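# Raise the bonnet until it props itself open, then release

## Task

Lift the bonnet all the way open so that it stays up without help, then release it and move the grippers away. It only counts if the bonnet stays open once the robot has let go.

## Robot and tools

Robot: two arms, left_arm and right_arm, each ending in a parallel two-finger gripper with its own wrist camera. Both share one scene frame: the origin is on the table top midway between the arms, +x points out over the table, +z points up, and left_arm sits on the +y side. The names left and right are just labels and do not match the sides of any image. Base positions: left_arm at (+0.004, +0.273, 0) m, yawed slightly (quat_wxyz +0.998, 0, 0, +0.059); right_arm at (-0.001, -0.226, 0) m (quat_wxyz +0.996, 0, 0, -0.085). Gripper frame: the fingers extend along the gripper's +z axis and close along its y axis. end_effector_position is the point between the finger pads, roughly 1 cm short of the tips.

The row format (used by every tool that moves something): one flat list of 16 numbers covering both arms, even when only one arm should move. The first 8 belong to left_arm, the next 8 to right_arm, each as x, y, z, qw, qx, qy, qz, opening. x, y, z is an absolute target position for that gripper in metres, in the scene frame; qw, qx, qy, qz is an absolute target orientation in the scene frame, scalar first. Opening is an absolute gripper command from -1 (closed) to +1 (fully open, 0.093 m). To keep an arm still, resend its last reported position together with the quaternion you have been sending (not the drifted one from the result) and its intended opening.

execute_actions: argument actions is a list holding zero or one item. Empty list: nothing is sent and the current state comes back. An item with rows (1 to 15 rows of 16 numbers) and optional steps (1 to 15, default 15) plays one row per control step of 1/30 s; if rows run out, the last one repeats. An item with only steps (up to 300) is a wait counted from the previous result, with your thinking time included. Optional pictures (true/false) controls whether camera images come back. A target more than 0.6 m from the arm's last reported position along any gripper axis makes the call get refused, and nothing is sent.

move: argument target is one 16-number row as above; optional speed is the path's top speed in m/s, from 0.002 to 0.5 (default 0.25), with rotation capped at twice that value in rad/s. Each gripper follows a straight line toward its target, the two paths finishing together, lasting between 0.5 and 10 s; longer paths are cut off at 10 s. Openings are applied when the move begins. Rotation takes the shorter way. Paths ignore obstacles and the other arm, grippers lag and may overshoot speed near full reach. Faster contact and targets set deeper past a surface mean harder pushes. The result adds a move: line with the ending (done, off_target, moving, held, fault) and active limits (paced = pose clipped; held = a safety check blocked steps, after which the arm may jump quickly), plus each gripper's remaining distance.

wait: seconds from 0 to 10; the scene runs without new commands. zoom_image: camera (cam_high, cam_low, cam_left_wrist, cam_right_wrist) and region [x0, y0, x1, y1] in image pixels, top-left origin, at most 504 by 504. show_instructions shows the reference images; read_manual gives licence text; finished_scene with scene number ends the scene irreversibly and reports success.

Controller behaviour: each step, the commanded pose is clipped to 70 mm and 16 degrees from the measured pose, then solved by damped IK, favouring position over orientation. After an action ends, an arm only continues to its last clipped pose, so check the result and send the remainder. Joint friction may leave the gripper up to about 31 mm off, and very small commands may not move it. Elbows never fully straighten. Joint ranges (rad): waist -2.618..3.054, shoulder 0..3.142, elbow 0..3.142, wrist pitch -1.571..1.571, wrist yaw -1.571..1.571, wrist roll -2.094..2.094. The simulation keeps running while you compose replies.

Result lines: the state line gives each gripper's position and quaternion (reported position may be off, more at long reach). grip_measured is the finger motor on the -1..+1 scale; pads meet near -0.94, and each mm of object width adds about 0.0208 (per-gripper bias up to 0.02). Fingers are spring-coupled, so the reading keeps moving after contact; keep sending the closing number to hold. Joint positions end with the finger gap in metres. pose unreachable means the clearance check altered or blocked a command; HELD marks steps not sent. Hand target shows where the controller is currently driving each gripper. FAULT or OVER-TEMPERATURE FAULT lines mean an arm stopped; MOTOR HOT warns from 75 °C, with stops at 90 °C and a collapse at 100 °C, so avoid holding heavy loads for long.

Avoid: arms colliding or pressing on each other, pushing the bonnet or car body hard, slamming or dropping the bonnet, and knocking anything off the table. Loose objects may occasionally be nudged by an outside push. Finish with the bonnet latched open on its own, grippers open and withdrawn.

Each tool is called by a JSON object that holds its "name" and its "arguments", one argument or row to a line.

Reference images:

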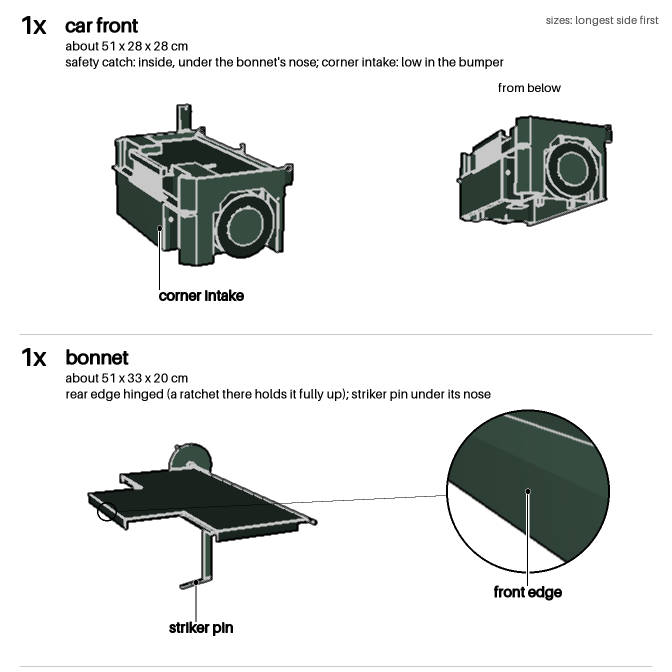

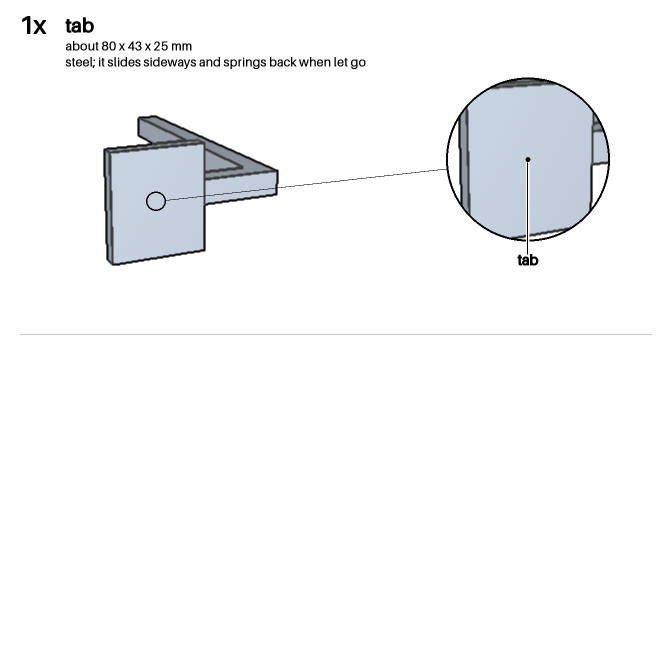

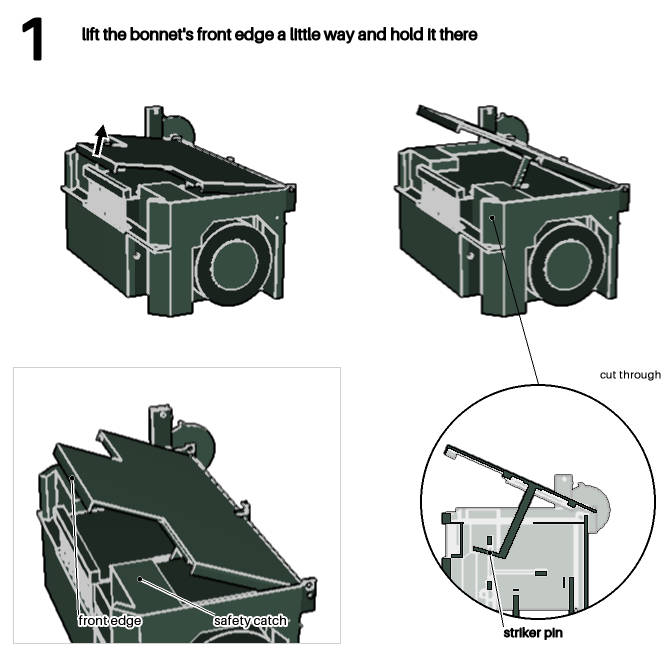

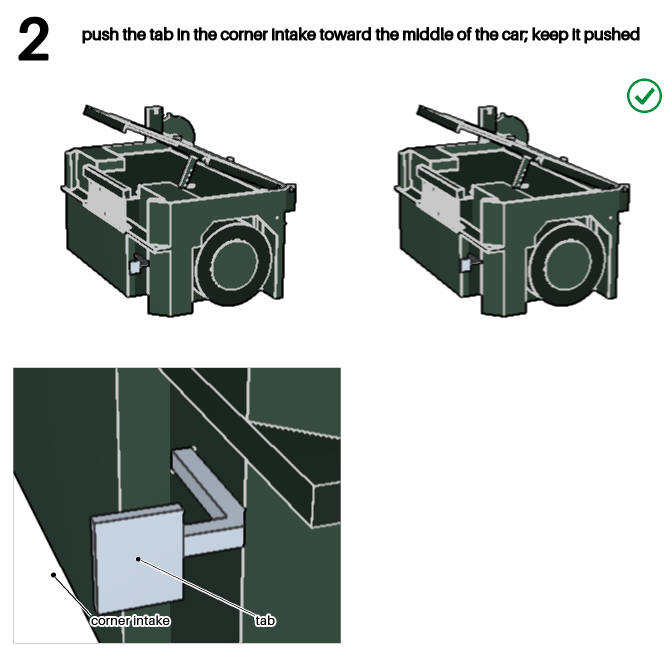

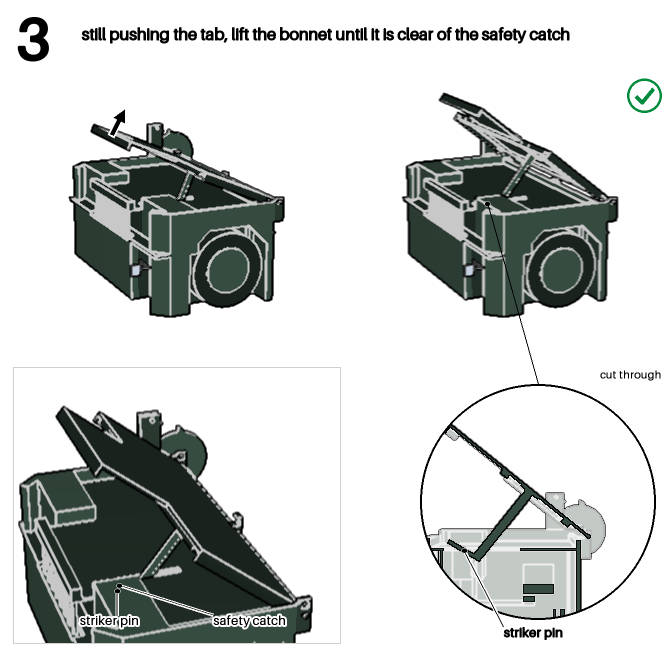

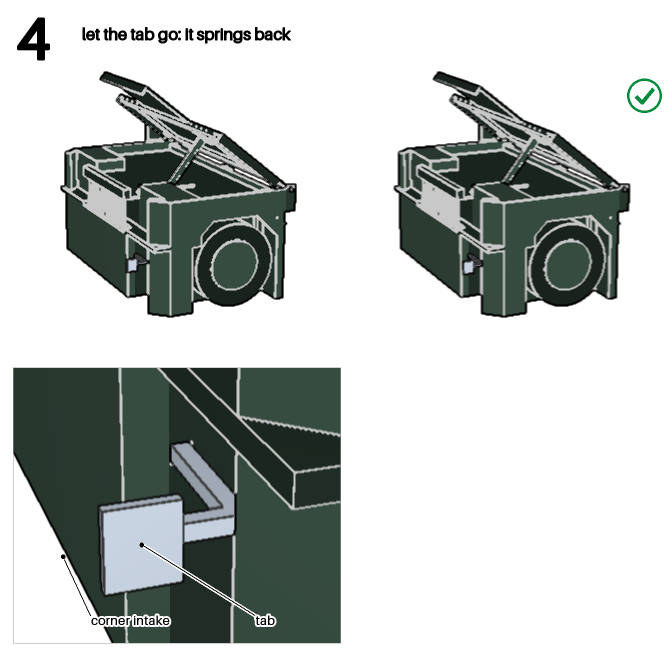

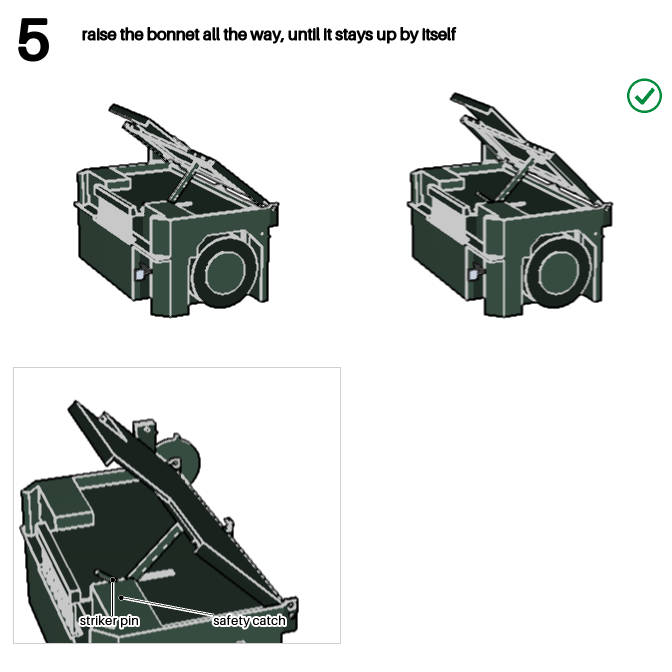

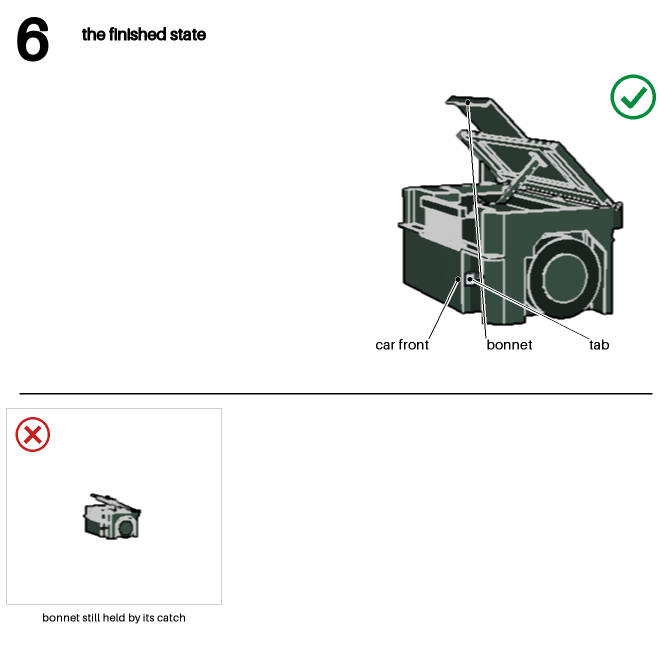

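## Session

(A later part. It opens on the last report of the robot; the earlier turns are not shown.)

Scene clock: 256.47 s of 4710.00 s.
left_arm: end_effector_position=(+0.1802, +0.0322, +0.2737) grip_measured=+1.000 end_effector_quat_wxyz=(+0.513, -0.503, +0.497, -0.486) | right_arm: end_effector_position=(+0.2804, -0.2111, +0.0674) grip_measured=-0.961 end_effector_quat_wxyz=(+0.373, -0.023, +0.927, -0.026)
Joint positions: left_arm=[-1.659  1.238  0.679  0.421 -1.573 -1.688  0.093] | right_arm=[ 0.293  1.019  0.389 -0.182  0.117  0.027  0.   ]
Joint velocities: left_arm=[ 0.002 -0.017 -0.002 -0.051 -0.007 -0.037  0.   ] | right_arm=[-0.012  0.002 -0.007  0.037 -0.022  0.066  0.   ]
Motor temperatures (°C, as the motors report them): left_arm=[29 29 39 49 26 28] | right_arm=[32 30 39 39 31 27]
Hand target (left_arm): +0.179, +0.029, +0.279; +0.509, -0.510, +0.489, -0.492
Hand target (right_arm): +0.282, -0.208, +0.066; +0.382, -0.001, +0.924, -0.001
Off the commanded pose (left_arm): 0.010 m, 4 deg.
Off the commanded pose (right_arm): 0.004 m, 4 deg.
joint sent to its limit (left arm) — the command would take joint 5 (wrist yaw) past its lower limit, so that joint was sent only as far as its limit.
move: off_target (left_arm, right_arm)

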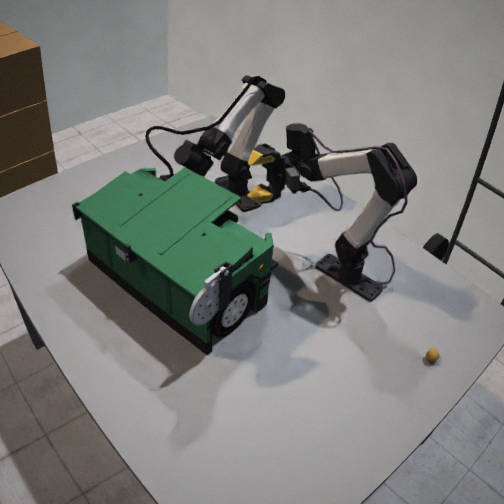

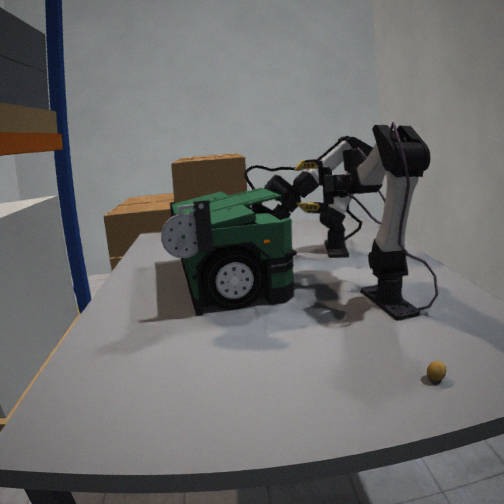

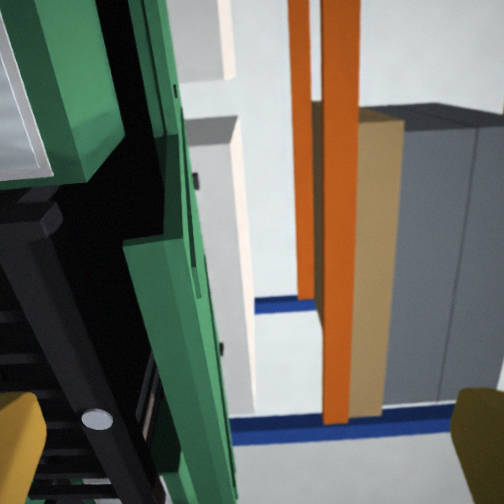

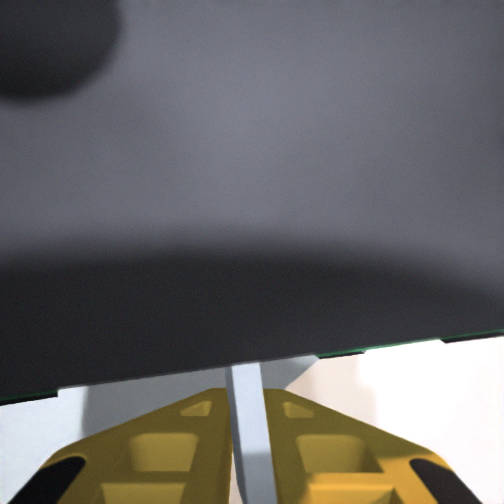

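{"name": "move", "arguments": {
  "target": [0.265,0.03,0.288,0.525,-0.525,0.473,-0.473,1,0.282,-0.208,0.066,0.383,0,0.924,0,-1],
  "speed": 0.05
}}

Scene clock: 262.60 s of 4710.00 s.
left_arm: end_effector_position=(+0.2608, +0.0339, +0.2821) grip_measured=+1.000 end_effector_quat_wxyz=(+0.529, -0.522, +0.477, -0.469) | right_arm: end_effector_position=(+0.2803, -0.2110, +0.0673) grip_measured=-0.961 end_effector_quat_wxyz=(+0.373, -0.024, +0.927, -0.026)
Joint positions: left_arm=[-1.356  1.349  0.748  0.601 -1.343 -1.554  0.093] | right_arm=[ 0.293  1.019  0.389 -0.183  0.117  0.026  0.   ]
Joint velocities: left_arm=[-0.007  0.002  0.002 -0.037  0.022  0.051  0.   ] | right_arm=[ 0.007 -0.007 -0.002 -0.081  0.051 -0.007  0.   ]
Motor temperatures (°C, as the motors report them): left_arm=[29 29 39 47 26 28] | right_arm=[32 30 38 40 31 27]
Hand target (left_arm): +0.265, +0.030, +0.289; +0.527, -0.524, +0.472, -0.475
Hand target (right_arm): +0.282, -0.208, +0.066; +0.381, -0.001, +0.924, -0.001
Off the commanded pose (left_arm): 0.008 m, 1 deg.
Off the commanded pose (right_arm): 0.004 m, 4 deg.
After step 90, 1.10 s passed at rest.
move: off_target (right_arm)

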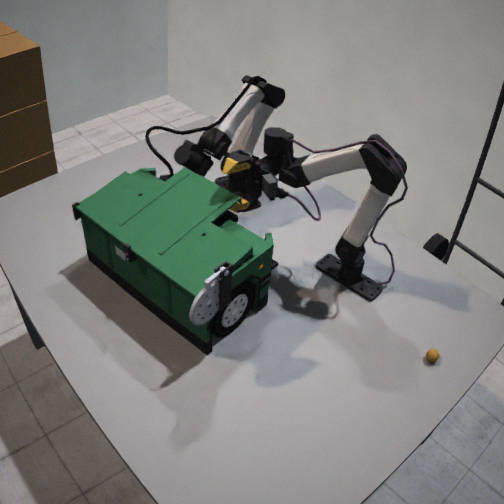

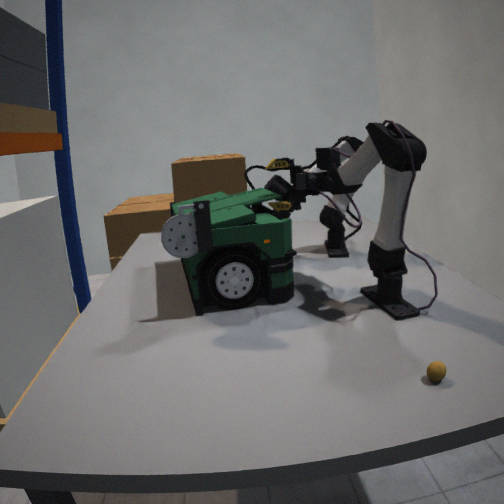

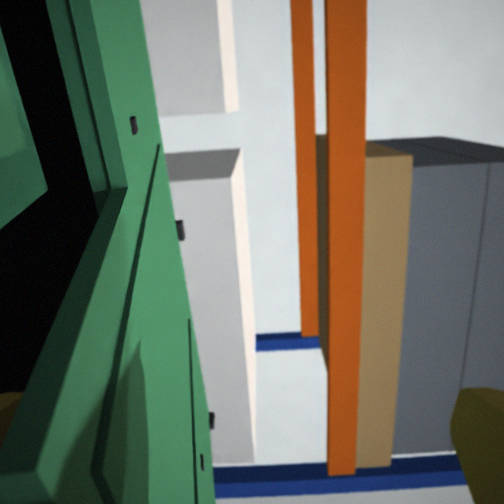

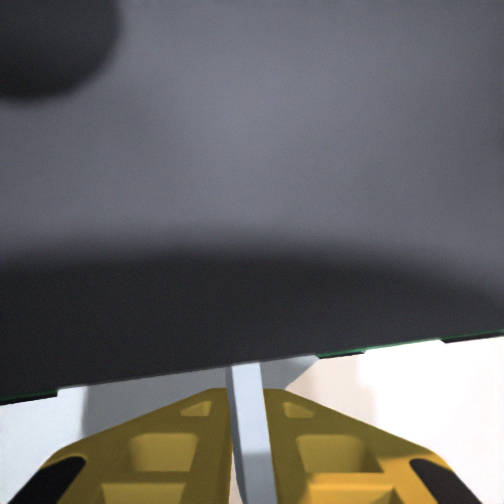

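{"name": "move", "arguments": {
  "target": [0.27,0.03,0.345,0.525,-0.525,0.473,-0.473,1,0.282,-0.208,0.066,0.383,0,0.924,0,-1],
  "speed": 0.04
}}

Scene clock: 269.47 s of 4710.00 s.
left_arm: end_effector_position=(+0.2652, +0.0232, +0.2848) grip_measured=+1.000 end_effector_quat_wxyz=(+0.547, -0.482, +0.549, -0.408) | right_arm: end_effector_position=(+0.2801, -0.2080, +0.0675) grip_measured=-0.969 end_effector_quat_wxyz=(+0.373, -0.016, +0.928, -0.013)
Joint positions: left_arm=[-1.349  1.349  0.886  0.205 -1.301 -1.611  0.093] | right_arm=[ 0.292  1.017  0.389 -0.184  0.096  0.049  0.   ]
Joint velocities: left_arm=[ 0.007 -0.022  0.027 -0.139  0.007 -0.037  0.   ] | right_arm=[ 0.007 -0.007 -0.012 -0.037  0.081  0.007  0.   ]
Motor temperatures (°C, as the motors report them): left_arm=[29 30 40 46 26 28] | right_arm=[31 30 38 40 30 27]
Hand target (left_arm): +0.267, +0.036, +0.342; +0.524, -0.527, +0.474, -0.471
Hand target (right_arm): +0.282, -0.208, +0.066; +0.382, -0.001, +0.924, -0.000
Off the commanded pose (left_arm): 0.061 m, 13 deg.
Off the commanded pose (right_arm): 0.002 m, 3 deg.
After step 90, 1.93 s passed at rest.
move: off_target (left_arm, right_arm)

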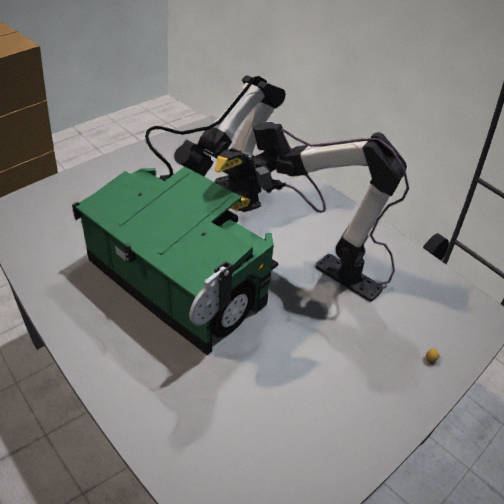

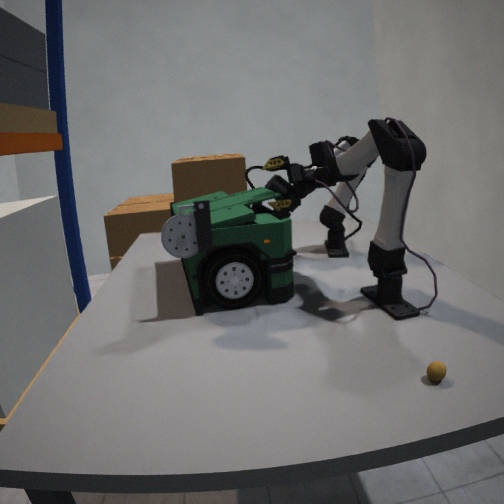

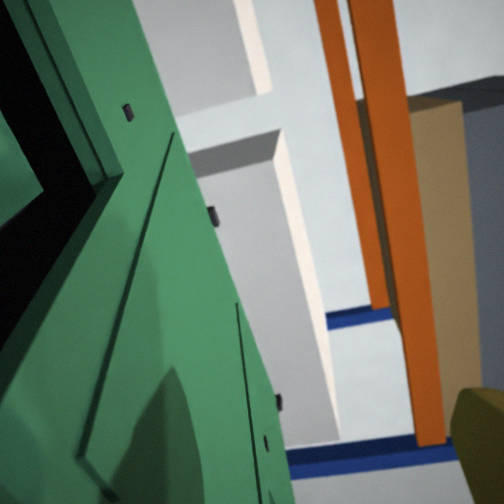

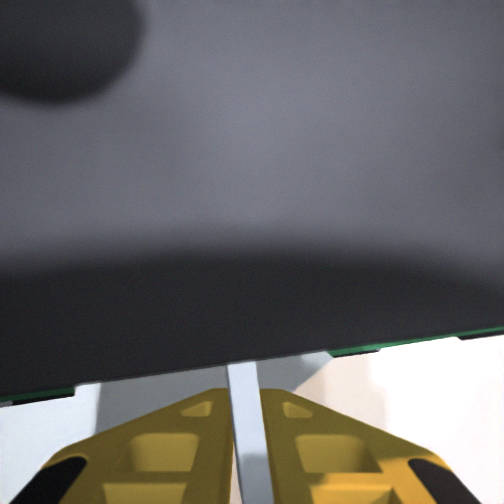

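{"name": "move", "arguments": {
  "target": [0.27,0.03,0.33,0.525,-0.525,0.473,-0.473,1,0.282,-0.15,0.066,0.383,0,0.924,0,-1],
  "speed": 0.04
}}

Scene clock: 277.33 s of 4710.00 s.
left_arm: end_effector_position=(+0.2652, +0.0243, +0.2848) grip_measured=+1.000 end_effector_quat_wxyz=(+0.544, -0.490, +0.541, -0.413) | right_arm: end_effector_position=(+0.2796, -0.2063, +0.0668) grip_measured=-0.946 end_effector_quat_wxyz=(+0.392, +0.066, +0.913, -0.091)
Joint positions: left_arm=[-1.349  1.35   0.887  0.202 -1.309 -1.638  0.093] | right_arm=[ 0.505  1.081  0.389 -0.159  0.452  0.307  0.   ]
Joint velocities: left_arm=[-0.012  0.012  0.007  0.037  0.007 -0.037  0.   ] | right_arm=[ 0.002 -0.002 -0.012 -0.066  0.007  0.022  0.   ]
Motor temperatures (°C, as the motors report them): left_arm=[29 31 41 47 26 29] | right_arm=[31 30 38 40 30 27]
Hand target (left_arm): +0.268, +0.034, +0.328; +0.522, -0.530, +0.476, -0.469
Hand target (right_arm): +0.276, -0.155, +0.068; +0.380, +0.001, +0.925, -0.001
Off the commanded pose (left_arm): 0.046 m, 11 deg.
Off the commanded pose (right_arm): 0.056 m, 13 deg.
After step 90, 1.83 s passed at rest.
move: off_target (left_arm, right_arm)

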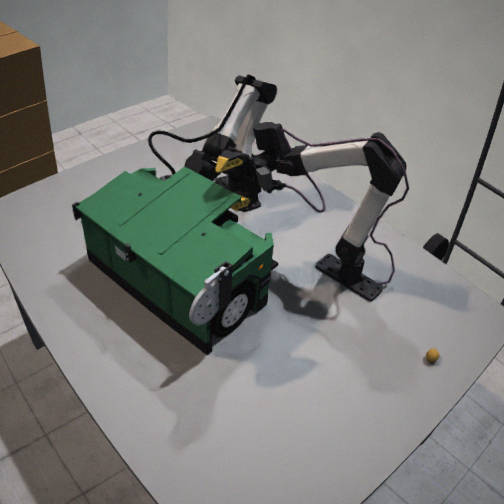

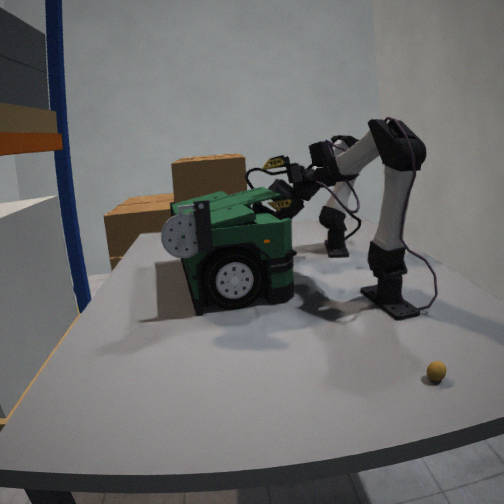

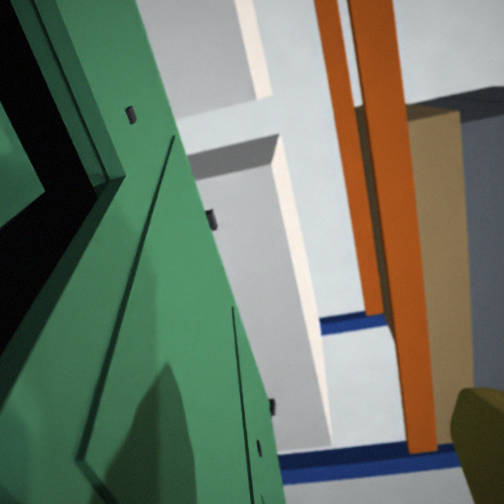

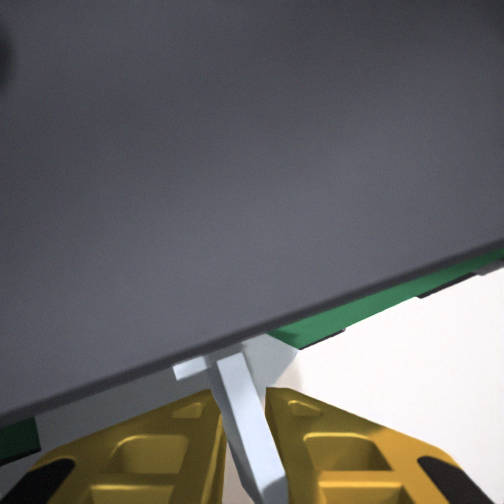

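{"name": "move", "arguments": {
  "target": [0.265,0.03,0.285,0.561,-0.561,0.431,-0.431,1,0.282,-0.20,0.066,0.383,0,0.924,0,-1],
  "speed": 0.06
}}

{"name": "move", "arguments": {
  "target": [0.27,0.03,0.36,0.561,-0.561,0.431,-0.431,1,0.282,-0.20,0.066,0.383,0,0.924,0,-1],
  "speed": 0.04
}}

Scene clock: 295.80 s of 4710.00 s.
left_arm: end_effector_position=(+0.2673, +0.0341, +0.2863) grip_measured=+1.000 end_effector_quat_wxyz=(+0.558, -0.565, +0.431, -0.429) | right_arm: end_effector_position=(+0.2801, -0.2099, +0.0672) grip_measured=-0.951 end_effector_quat_wxyz=(+0.382, -0.002, +0.923, -0.036)
Joint positions: left_arm=[-1.349  1.447  0.886  0.454 -1.494 -1.683  0.093] | right_arm=[ 0.336  1.015  0.372 -0.157  0.182  0.088  0.   ]
Joint velocities: left_arm=[-0.027  0.027  0.002  0.081 -0.037 -0.037  0.   ] | right_arm=[-0.012 -0.002  0.017  0.007  0.022  0.022  0.   ]
Motor temperatures (°C, as the motors report them): left_arm=[29 32 43 49 26 29] | right_arm=[33 30 40 38 31 27]
Hand target (left_arm): +0.264, +0.030, +0.284; +0.559, -0.563, +0.432, -0.429
Hand target (right_arm): +0.282, -0.200, +0.067; +0.382, -0.001, +0.924, -0.003
Off the commanded pose (left_arm): 0.005 m, 1 deg.
Off the commanded pose (right_arm): 0.010 m, 4 deg.
After step 90, 12.77 s passed at rest.
move: off_target (right_arm)

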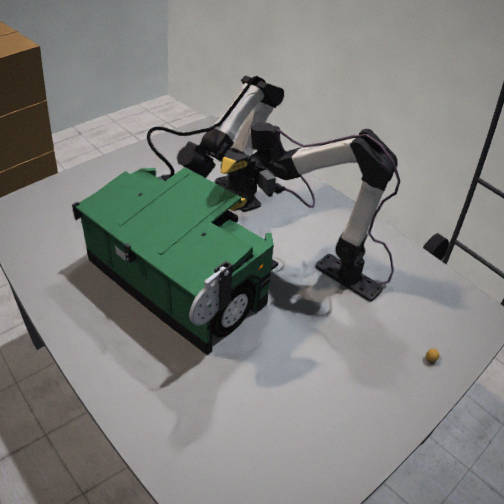

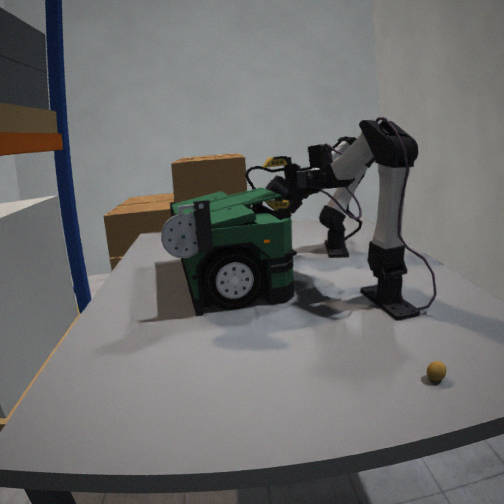

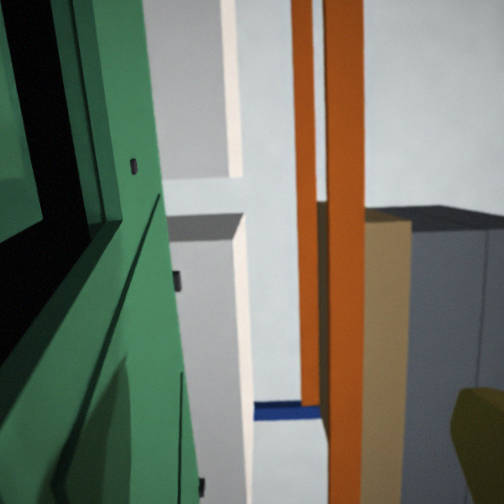

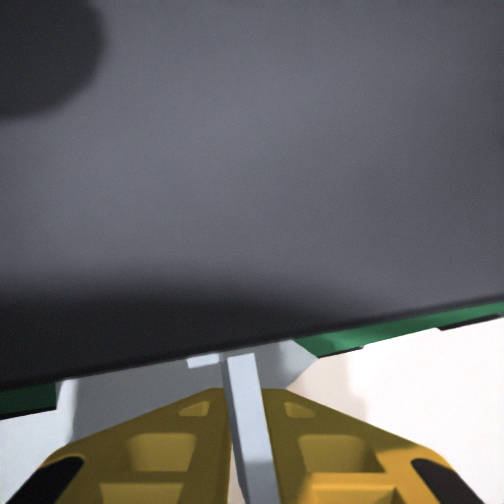

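Scene clock: 297.97 s of 4710.00 s.
left_arm: end_effector_position=(+0.2737, +0.0272, +0.3109) grip_measured=+1.000 end_effector_quat_wxyz=(+0.588, -0.525, +0.490, -0.373) | right_arm: end_effector_position=(+0.2796, -0.2066, +0.0669) grip_measured=-0.960 end_effector_quat_wxyz=(+0.381, +0.003, +0.924, -0.021)
Joint positions: left_arm=[-1.336  1.447  1.063  0.071 -1.468 -1.698  0.093] | right_arm=[ 0.332  1.012  0.372 -0.16   0.155  0.107  0.   ]
Joint velocities: left_arm=[ 0.012 -0.007  0.022 -0.139  0.051 -0.11   0.   ] | right_arm=[-0.007  0.022  0.002 -0.007 -0.051 -0.066  0.   ]
Motor temperatures (°C, as the motors report them): left_arm=[29 33 43 49 26 29] | right_arm=[33 30 40 39 31 27]
Hand target (left_arm): +0.268, +0.035, +0.358; +0.558, -0.564, +0.432, -0.428
Hand target (right_arm): +0.282, -0.200, +0.066; +0.382, +0.000, +0.924, -0.001
Off the commanded pose (left_arm): 0.049 m, 11 deg.
Off the commanded pose (right_arm): 0.007 m, 2 deg.
move: off_target (left_arm)

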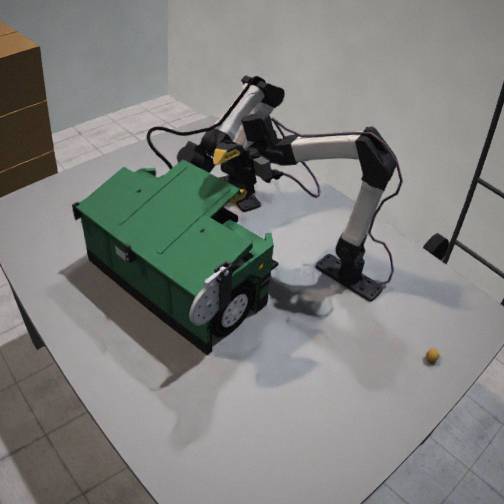

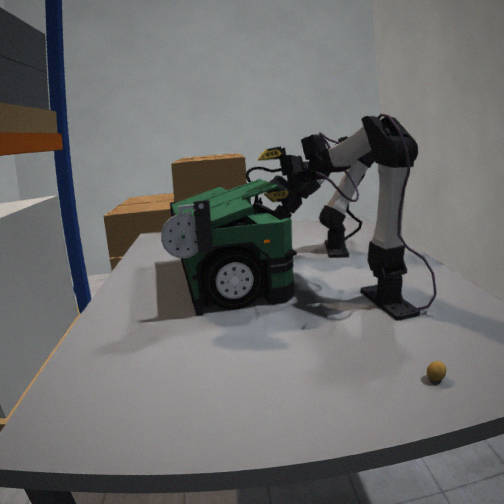

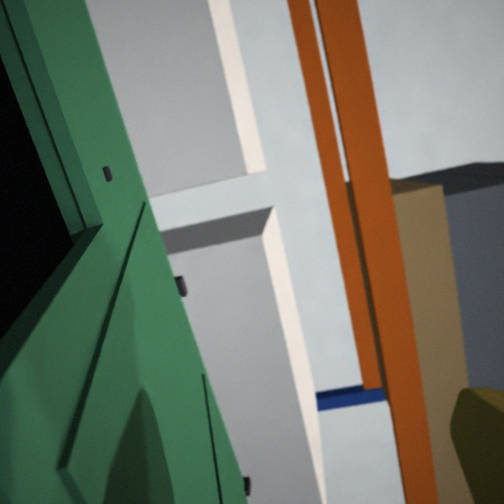

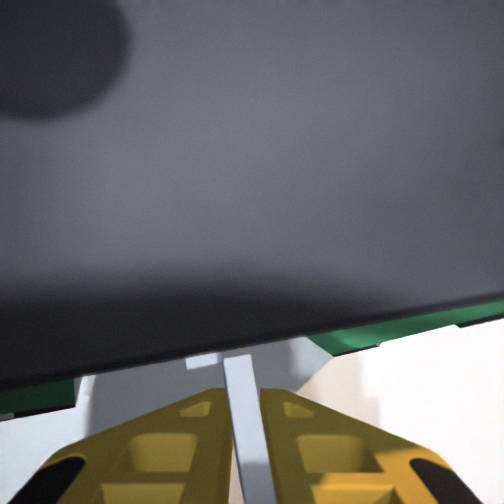

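{"name": "move", "arguments": {
  "target": [0.285,0.03,0.39,0.561,-0.561,0.431,-0.431,1,0.282,-0.16,0.066,0.383,0,0.924,0,-1],
  "speed": 0.04
}}

Scene clock: 303.73 s of 4710.00 s.
left_arm: end_effector_position=(+0.2833, +0.0297, +0.3432) grip_measured=+1.000 end_effector_quat_wxyz=(+0.593, -0.531, +0.486, -0.360) | right_arm: end_effector_position=(+0.2784, -0.1984, +0.0668) grip_measured=-0.960 end_effector_quat_wxyz=(+0.391, +0.047, +0.917, -0.062)
Joint positions: left_arm=[-1.305  1.463  1.217 -0.101 -1.464 -1.72   0.093] | right_arm=[ 0.491  1.052  0.38  -0.158  0.376  0.276  0.   ]
Joint velocities: left_arm=[ 0.012 -0.002  0.002 -0.037  0.007  0.051  0.   ] | right_arm=[ 0.002 -0.022 -0.002 -0.066  0.066  0.022  0.   ]
Motor temperatures (°C, as the motors report them): left_arm=[29 34 45 49 26 29] | right_arm=[33 30 41 39 30 27]
Hand target (left_arm): +0.282, +0.035, +0.388; +0.557, -0.566, +0.433, -0.426
Hand target (right_arm): +0.278, -0.162, +0.067; +0.381, +0.001, +0.925, +0.000
Off the commanded pose (left_arm): 0.047 m, 11 deg.
Off the commanded pose (right_arm): 0.039 m, 9 deg.
After step 90, 0.10 s passed at rest.
move: off_target (left_arm, right_arm)

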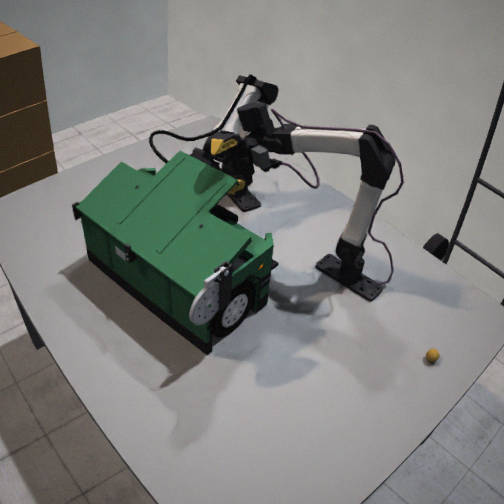

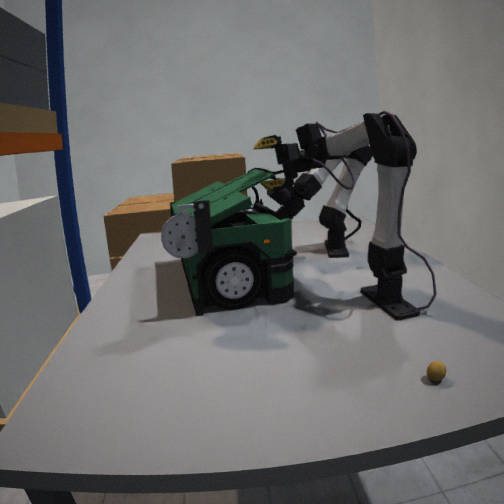

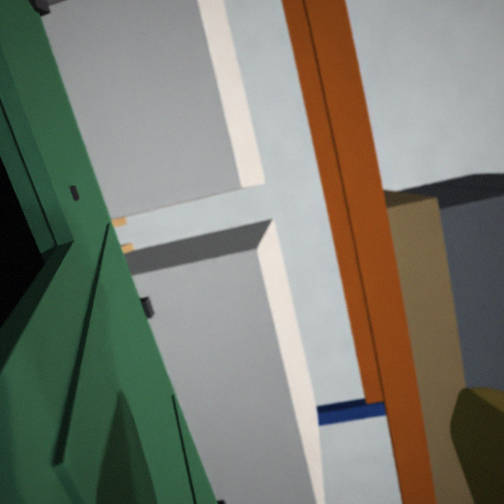

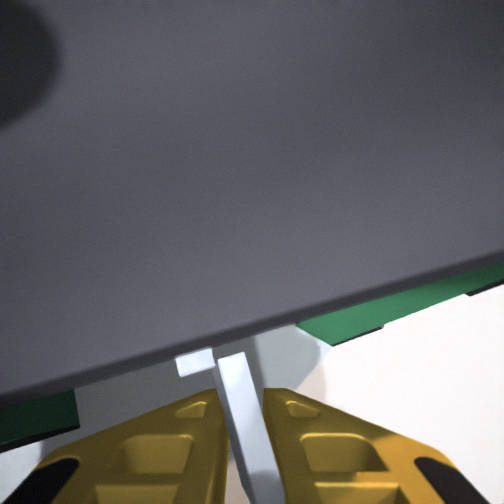

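{"name": "move", "arguments": {
  "target": [0.285,0.03,0.39,0.561,-0.561,0.431,-0.431,1,0.280,-0.135,0.066,0.382,-0.064,0.922,0.027,-1],
  "speed": 0.04
}}

Scene clock: 310.43 s of 4710.00 s.
left_arm: end_effector_position=(+0.2847, +0.0277, +0.3385) grip_measured=+1.000 end_effector_quat_wxyz=(+0.593, -0.526, +0.498, -0.351) | right_arm: end_effector_position=(+0.2783, -0.1980, +0.0672) grip_measured=-0.960 end_effector_quat_wxyz=(+0.391, +0.027, +0.917, -0.073)
Joint positions: left_arm=[-1.303  1.477  1.241 -0.193 -1.451 -1.773  0.093] | right_arm=[ 0.498  1.052  0.38  -0.158  0.386  0.237  0.   ]
Joint velocities: left_arm=[-0.017  0.012  0.007 -0.022 -0.007  0.007  0.   ] | right_arm=[ 0.017 -0.022 -0.007 -0.037 -0.051  0.037  0.   ]
Motor temperatures (°C, as the motors report them): left_arm=[29 34 46 49 26 29] | right_arm=[33 30 41 39 30 27]
Hand target (left_arm): +0.282, +0.036, +0.388; +0.555, -0.569, +0.434, -0.424
Hand target (right_arm): +0.273, -0.141, +0.070; +0.380, -0.063, +0.922, +0.023
Off the commanded pose (left_arm): 0.052 m, 13 deg.
Off the commanded pose (right_arm): 0.063 m, 16 deg.
move: off_target (left_arm, right_arm)

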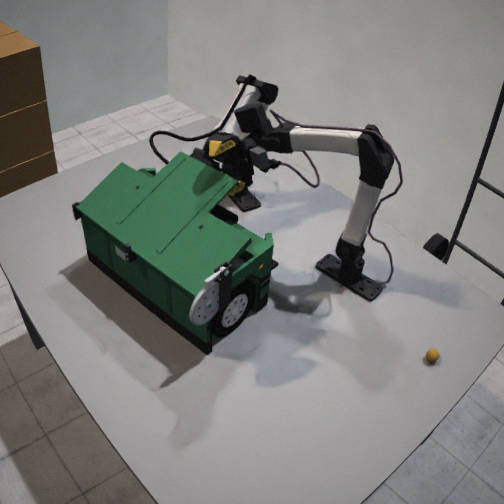

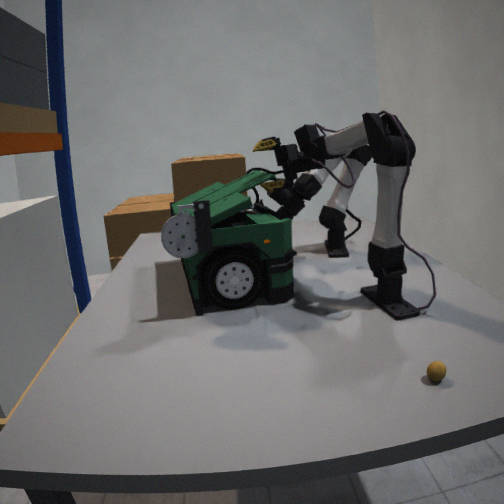

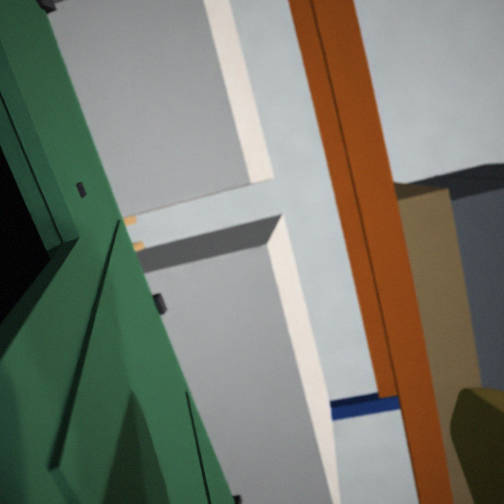

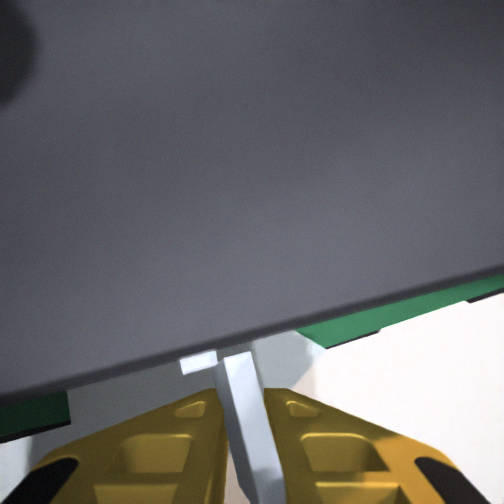

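{"name": "move", "arguments": {
  "target": [0.305,0.03,0.44,0.545,-0.578,0.398,-0.471,1,0.280,-0.14,0.066,0.382,-0.03,0.923,0.012,-1],
  "speed": 0.05
}}

Scene clock: 318.37 s of 4710.00 s.
left_arm: end_effector_position=(+0.3019, +0.0305, +0.3869) grip_measured=+1.000 end_effector_quat_wxyz=(+0.573, -0.547, +0.478, -0.379) | right_arm: end_effector_position=(+0.2782, -0.1983, +0.0667) grip_measured=-0.957 end_effector_quat_wxyz=(+0.394, +0.044, +0.914, -0.082)
Joint positions: left_arm=[-1.249  1.488  1.415 -0.236 -1.389 -1.74   0.093] | right_arm=[ 0.525  1.067  0.38  -0.153  0.434  0.283  0.   ]
Joint velocities: left_arm=[-0.007 -0.007 -0.007 -0.022 -0.022 -0.066  0.   ] | right_arm=[ 0.002 -0.017 -0.022 -0.051 -0.007 -0.022  0.   ]
Motor temperatures (°C, as the motors report them): left_arm=[29 35 48 50 26 29] | right_arm=[34 30 42 38 31 27]
Hand target (left_arm): +0.299, +0.038, +0.437; +0.534, -0.587, +0.401, -0.458
Hand target (right_arm): +0.274, -0.145, +0.069; +0.380, -0.029, +0.925, +0.009
Off the commanded pose (left_arm): 0.053 m, 15 deg.
Off the commanded pose (right_arm): 0.058 m, 14 deg.
After step 90, 1.17 s passed at rest.
move: off_target (left_arm, right_arm)

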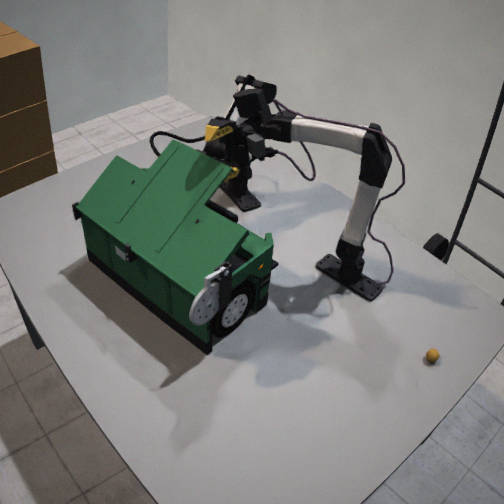

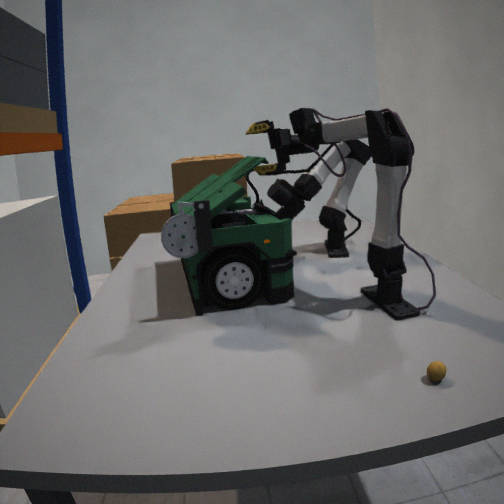

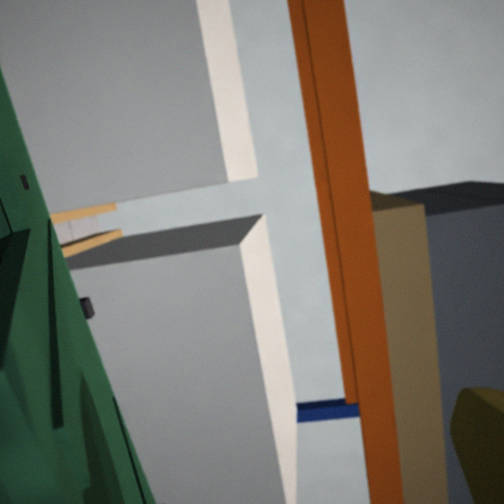

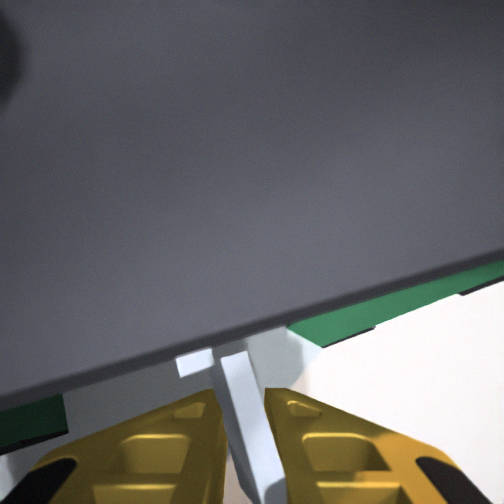

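{"name": "move", "arguments": {
  "target": [0.325,0.03,0.49,0.545,-0.578,0.398,-0.471,1,0.280,-0.15,0.066,0.382,-0.03,0.923,0.012,-1],
  "speed": 0.05
}}

Scene clock: 324.30 s of 4710.00 s.
left_arm: end_effector_position=(+0.3222, +0.0257, +0.4409) grip_measured=+1.000 end_effector_quat_wxyz=(+0.568, -0.551, +0.470, -0.391) | right_arm: end_effector_position=(+0.2783, -0.1986, +0.0663) grip_measured=-0.957 end_effector_quat_wxyz=(+0.393, +0.039, +0.915, -0.081)
Joint positions: left_arm=[-1.199  1.575  1.689 -0.329 -1.338 -1.677  0.093] | right_arm=[ 0.517  1.066  0.38  -0.153  0.423  0.27   0.   ]
Joint velocities: left_arm=[-0.007  0.017  0.002 -0.066  0.066 -0.037  0.   ] | right_arm=[-0.022  0.012 -0.007 -0.007  0.022  0.022  0.   ]
Motor temperatures (°C, as the motors report them): left_arm=[29 35 49 51 26 29] | right_arm=[34 30 42 38 31 27]
Hand target (left_arm): +0.319, +0.037, +0.486; +0.536, -0.582, +0.400, -0.462
Hand target (right_arm): +0.275, -0.154, +0.069; +0.382, -0.029, +0.924, +0.007
Off the commanded pose (left_arm): 0.049 m, 13 deg.
Off the commanded pose (right_arm): 0.049 m, 13 deg.
After step 90, 0.03 s passed at rest.
move: off_target (left_arm, right_arm)

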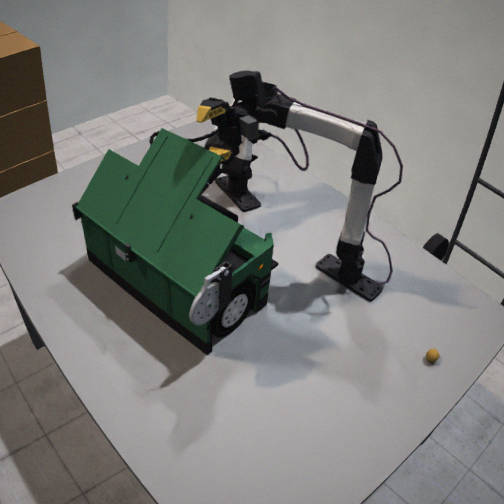

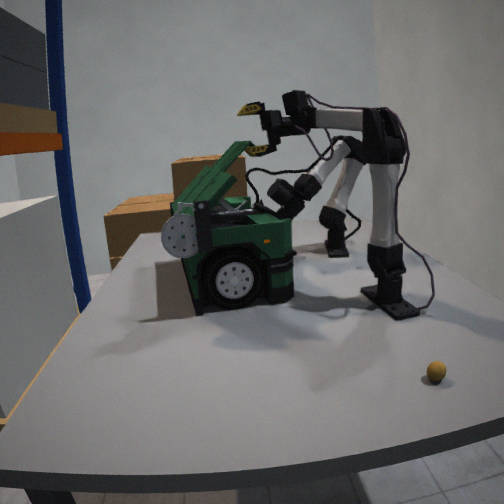

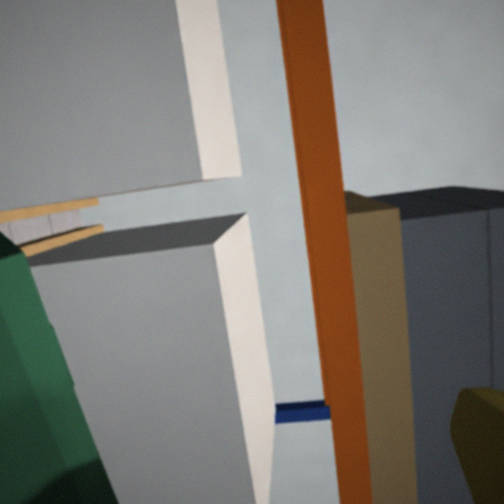

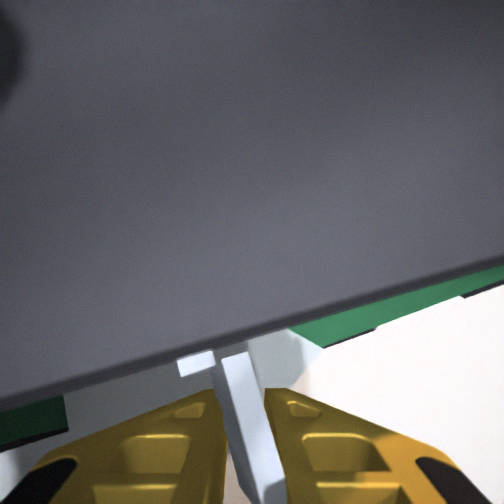

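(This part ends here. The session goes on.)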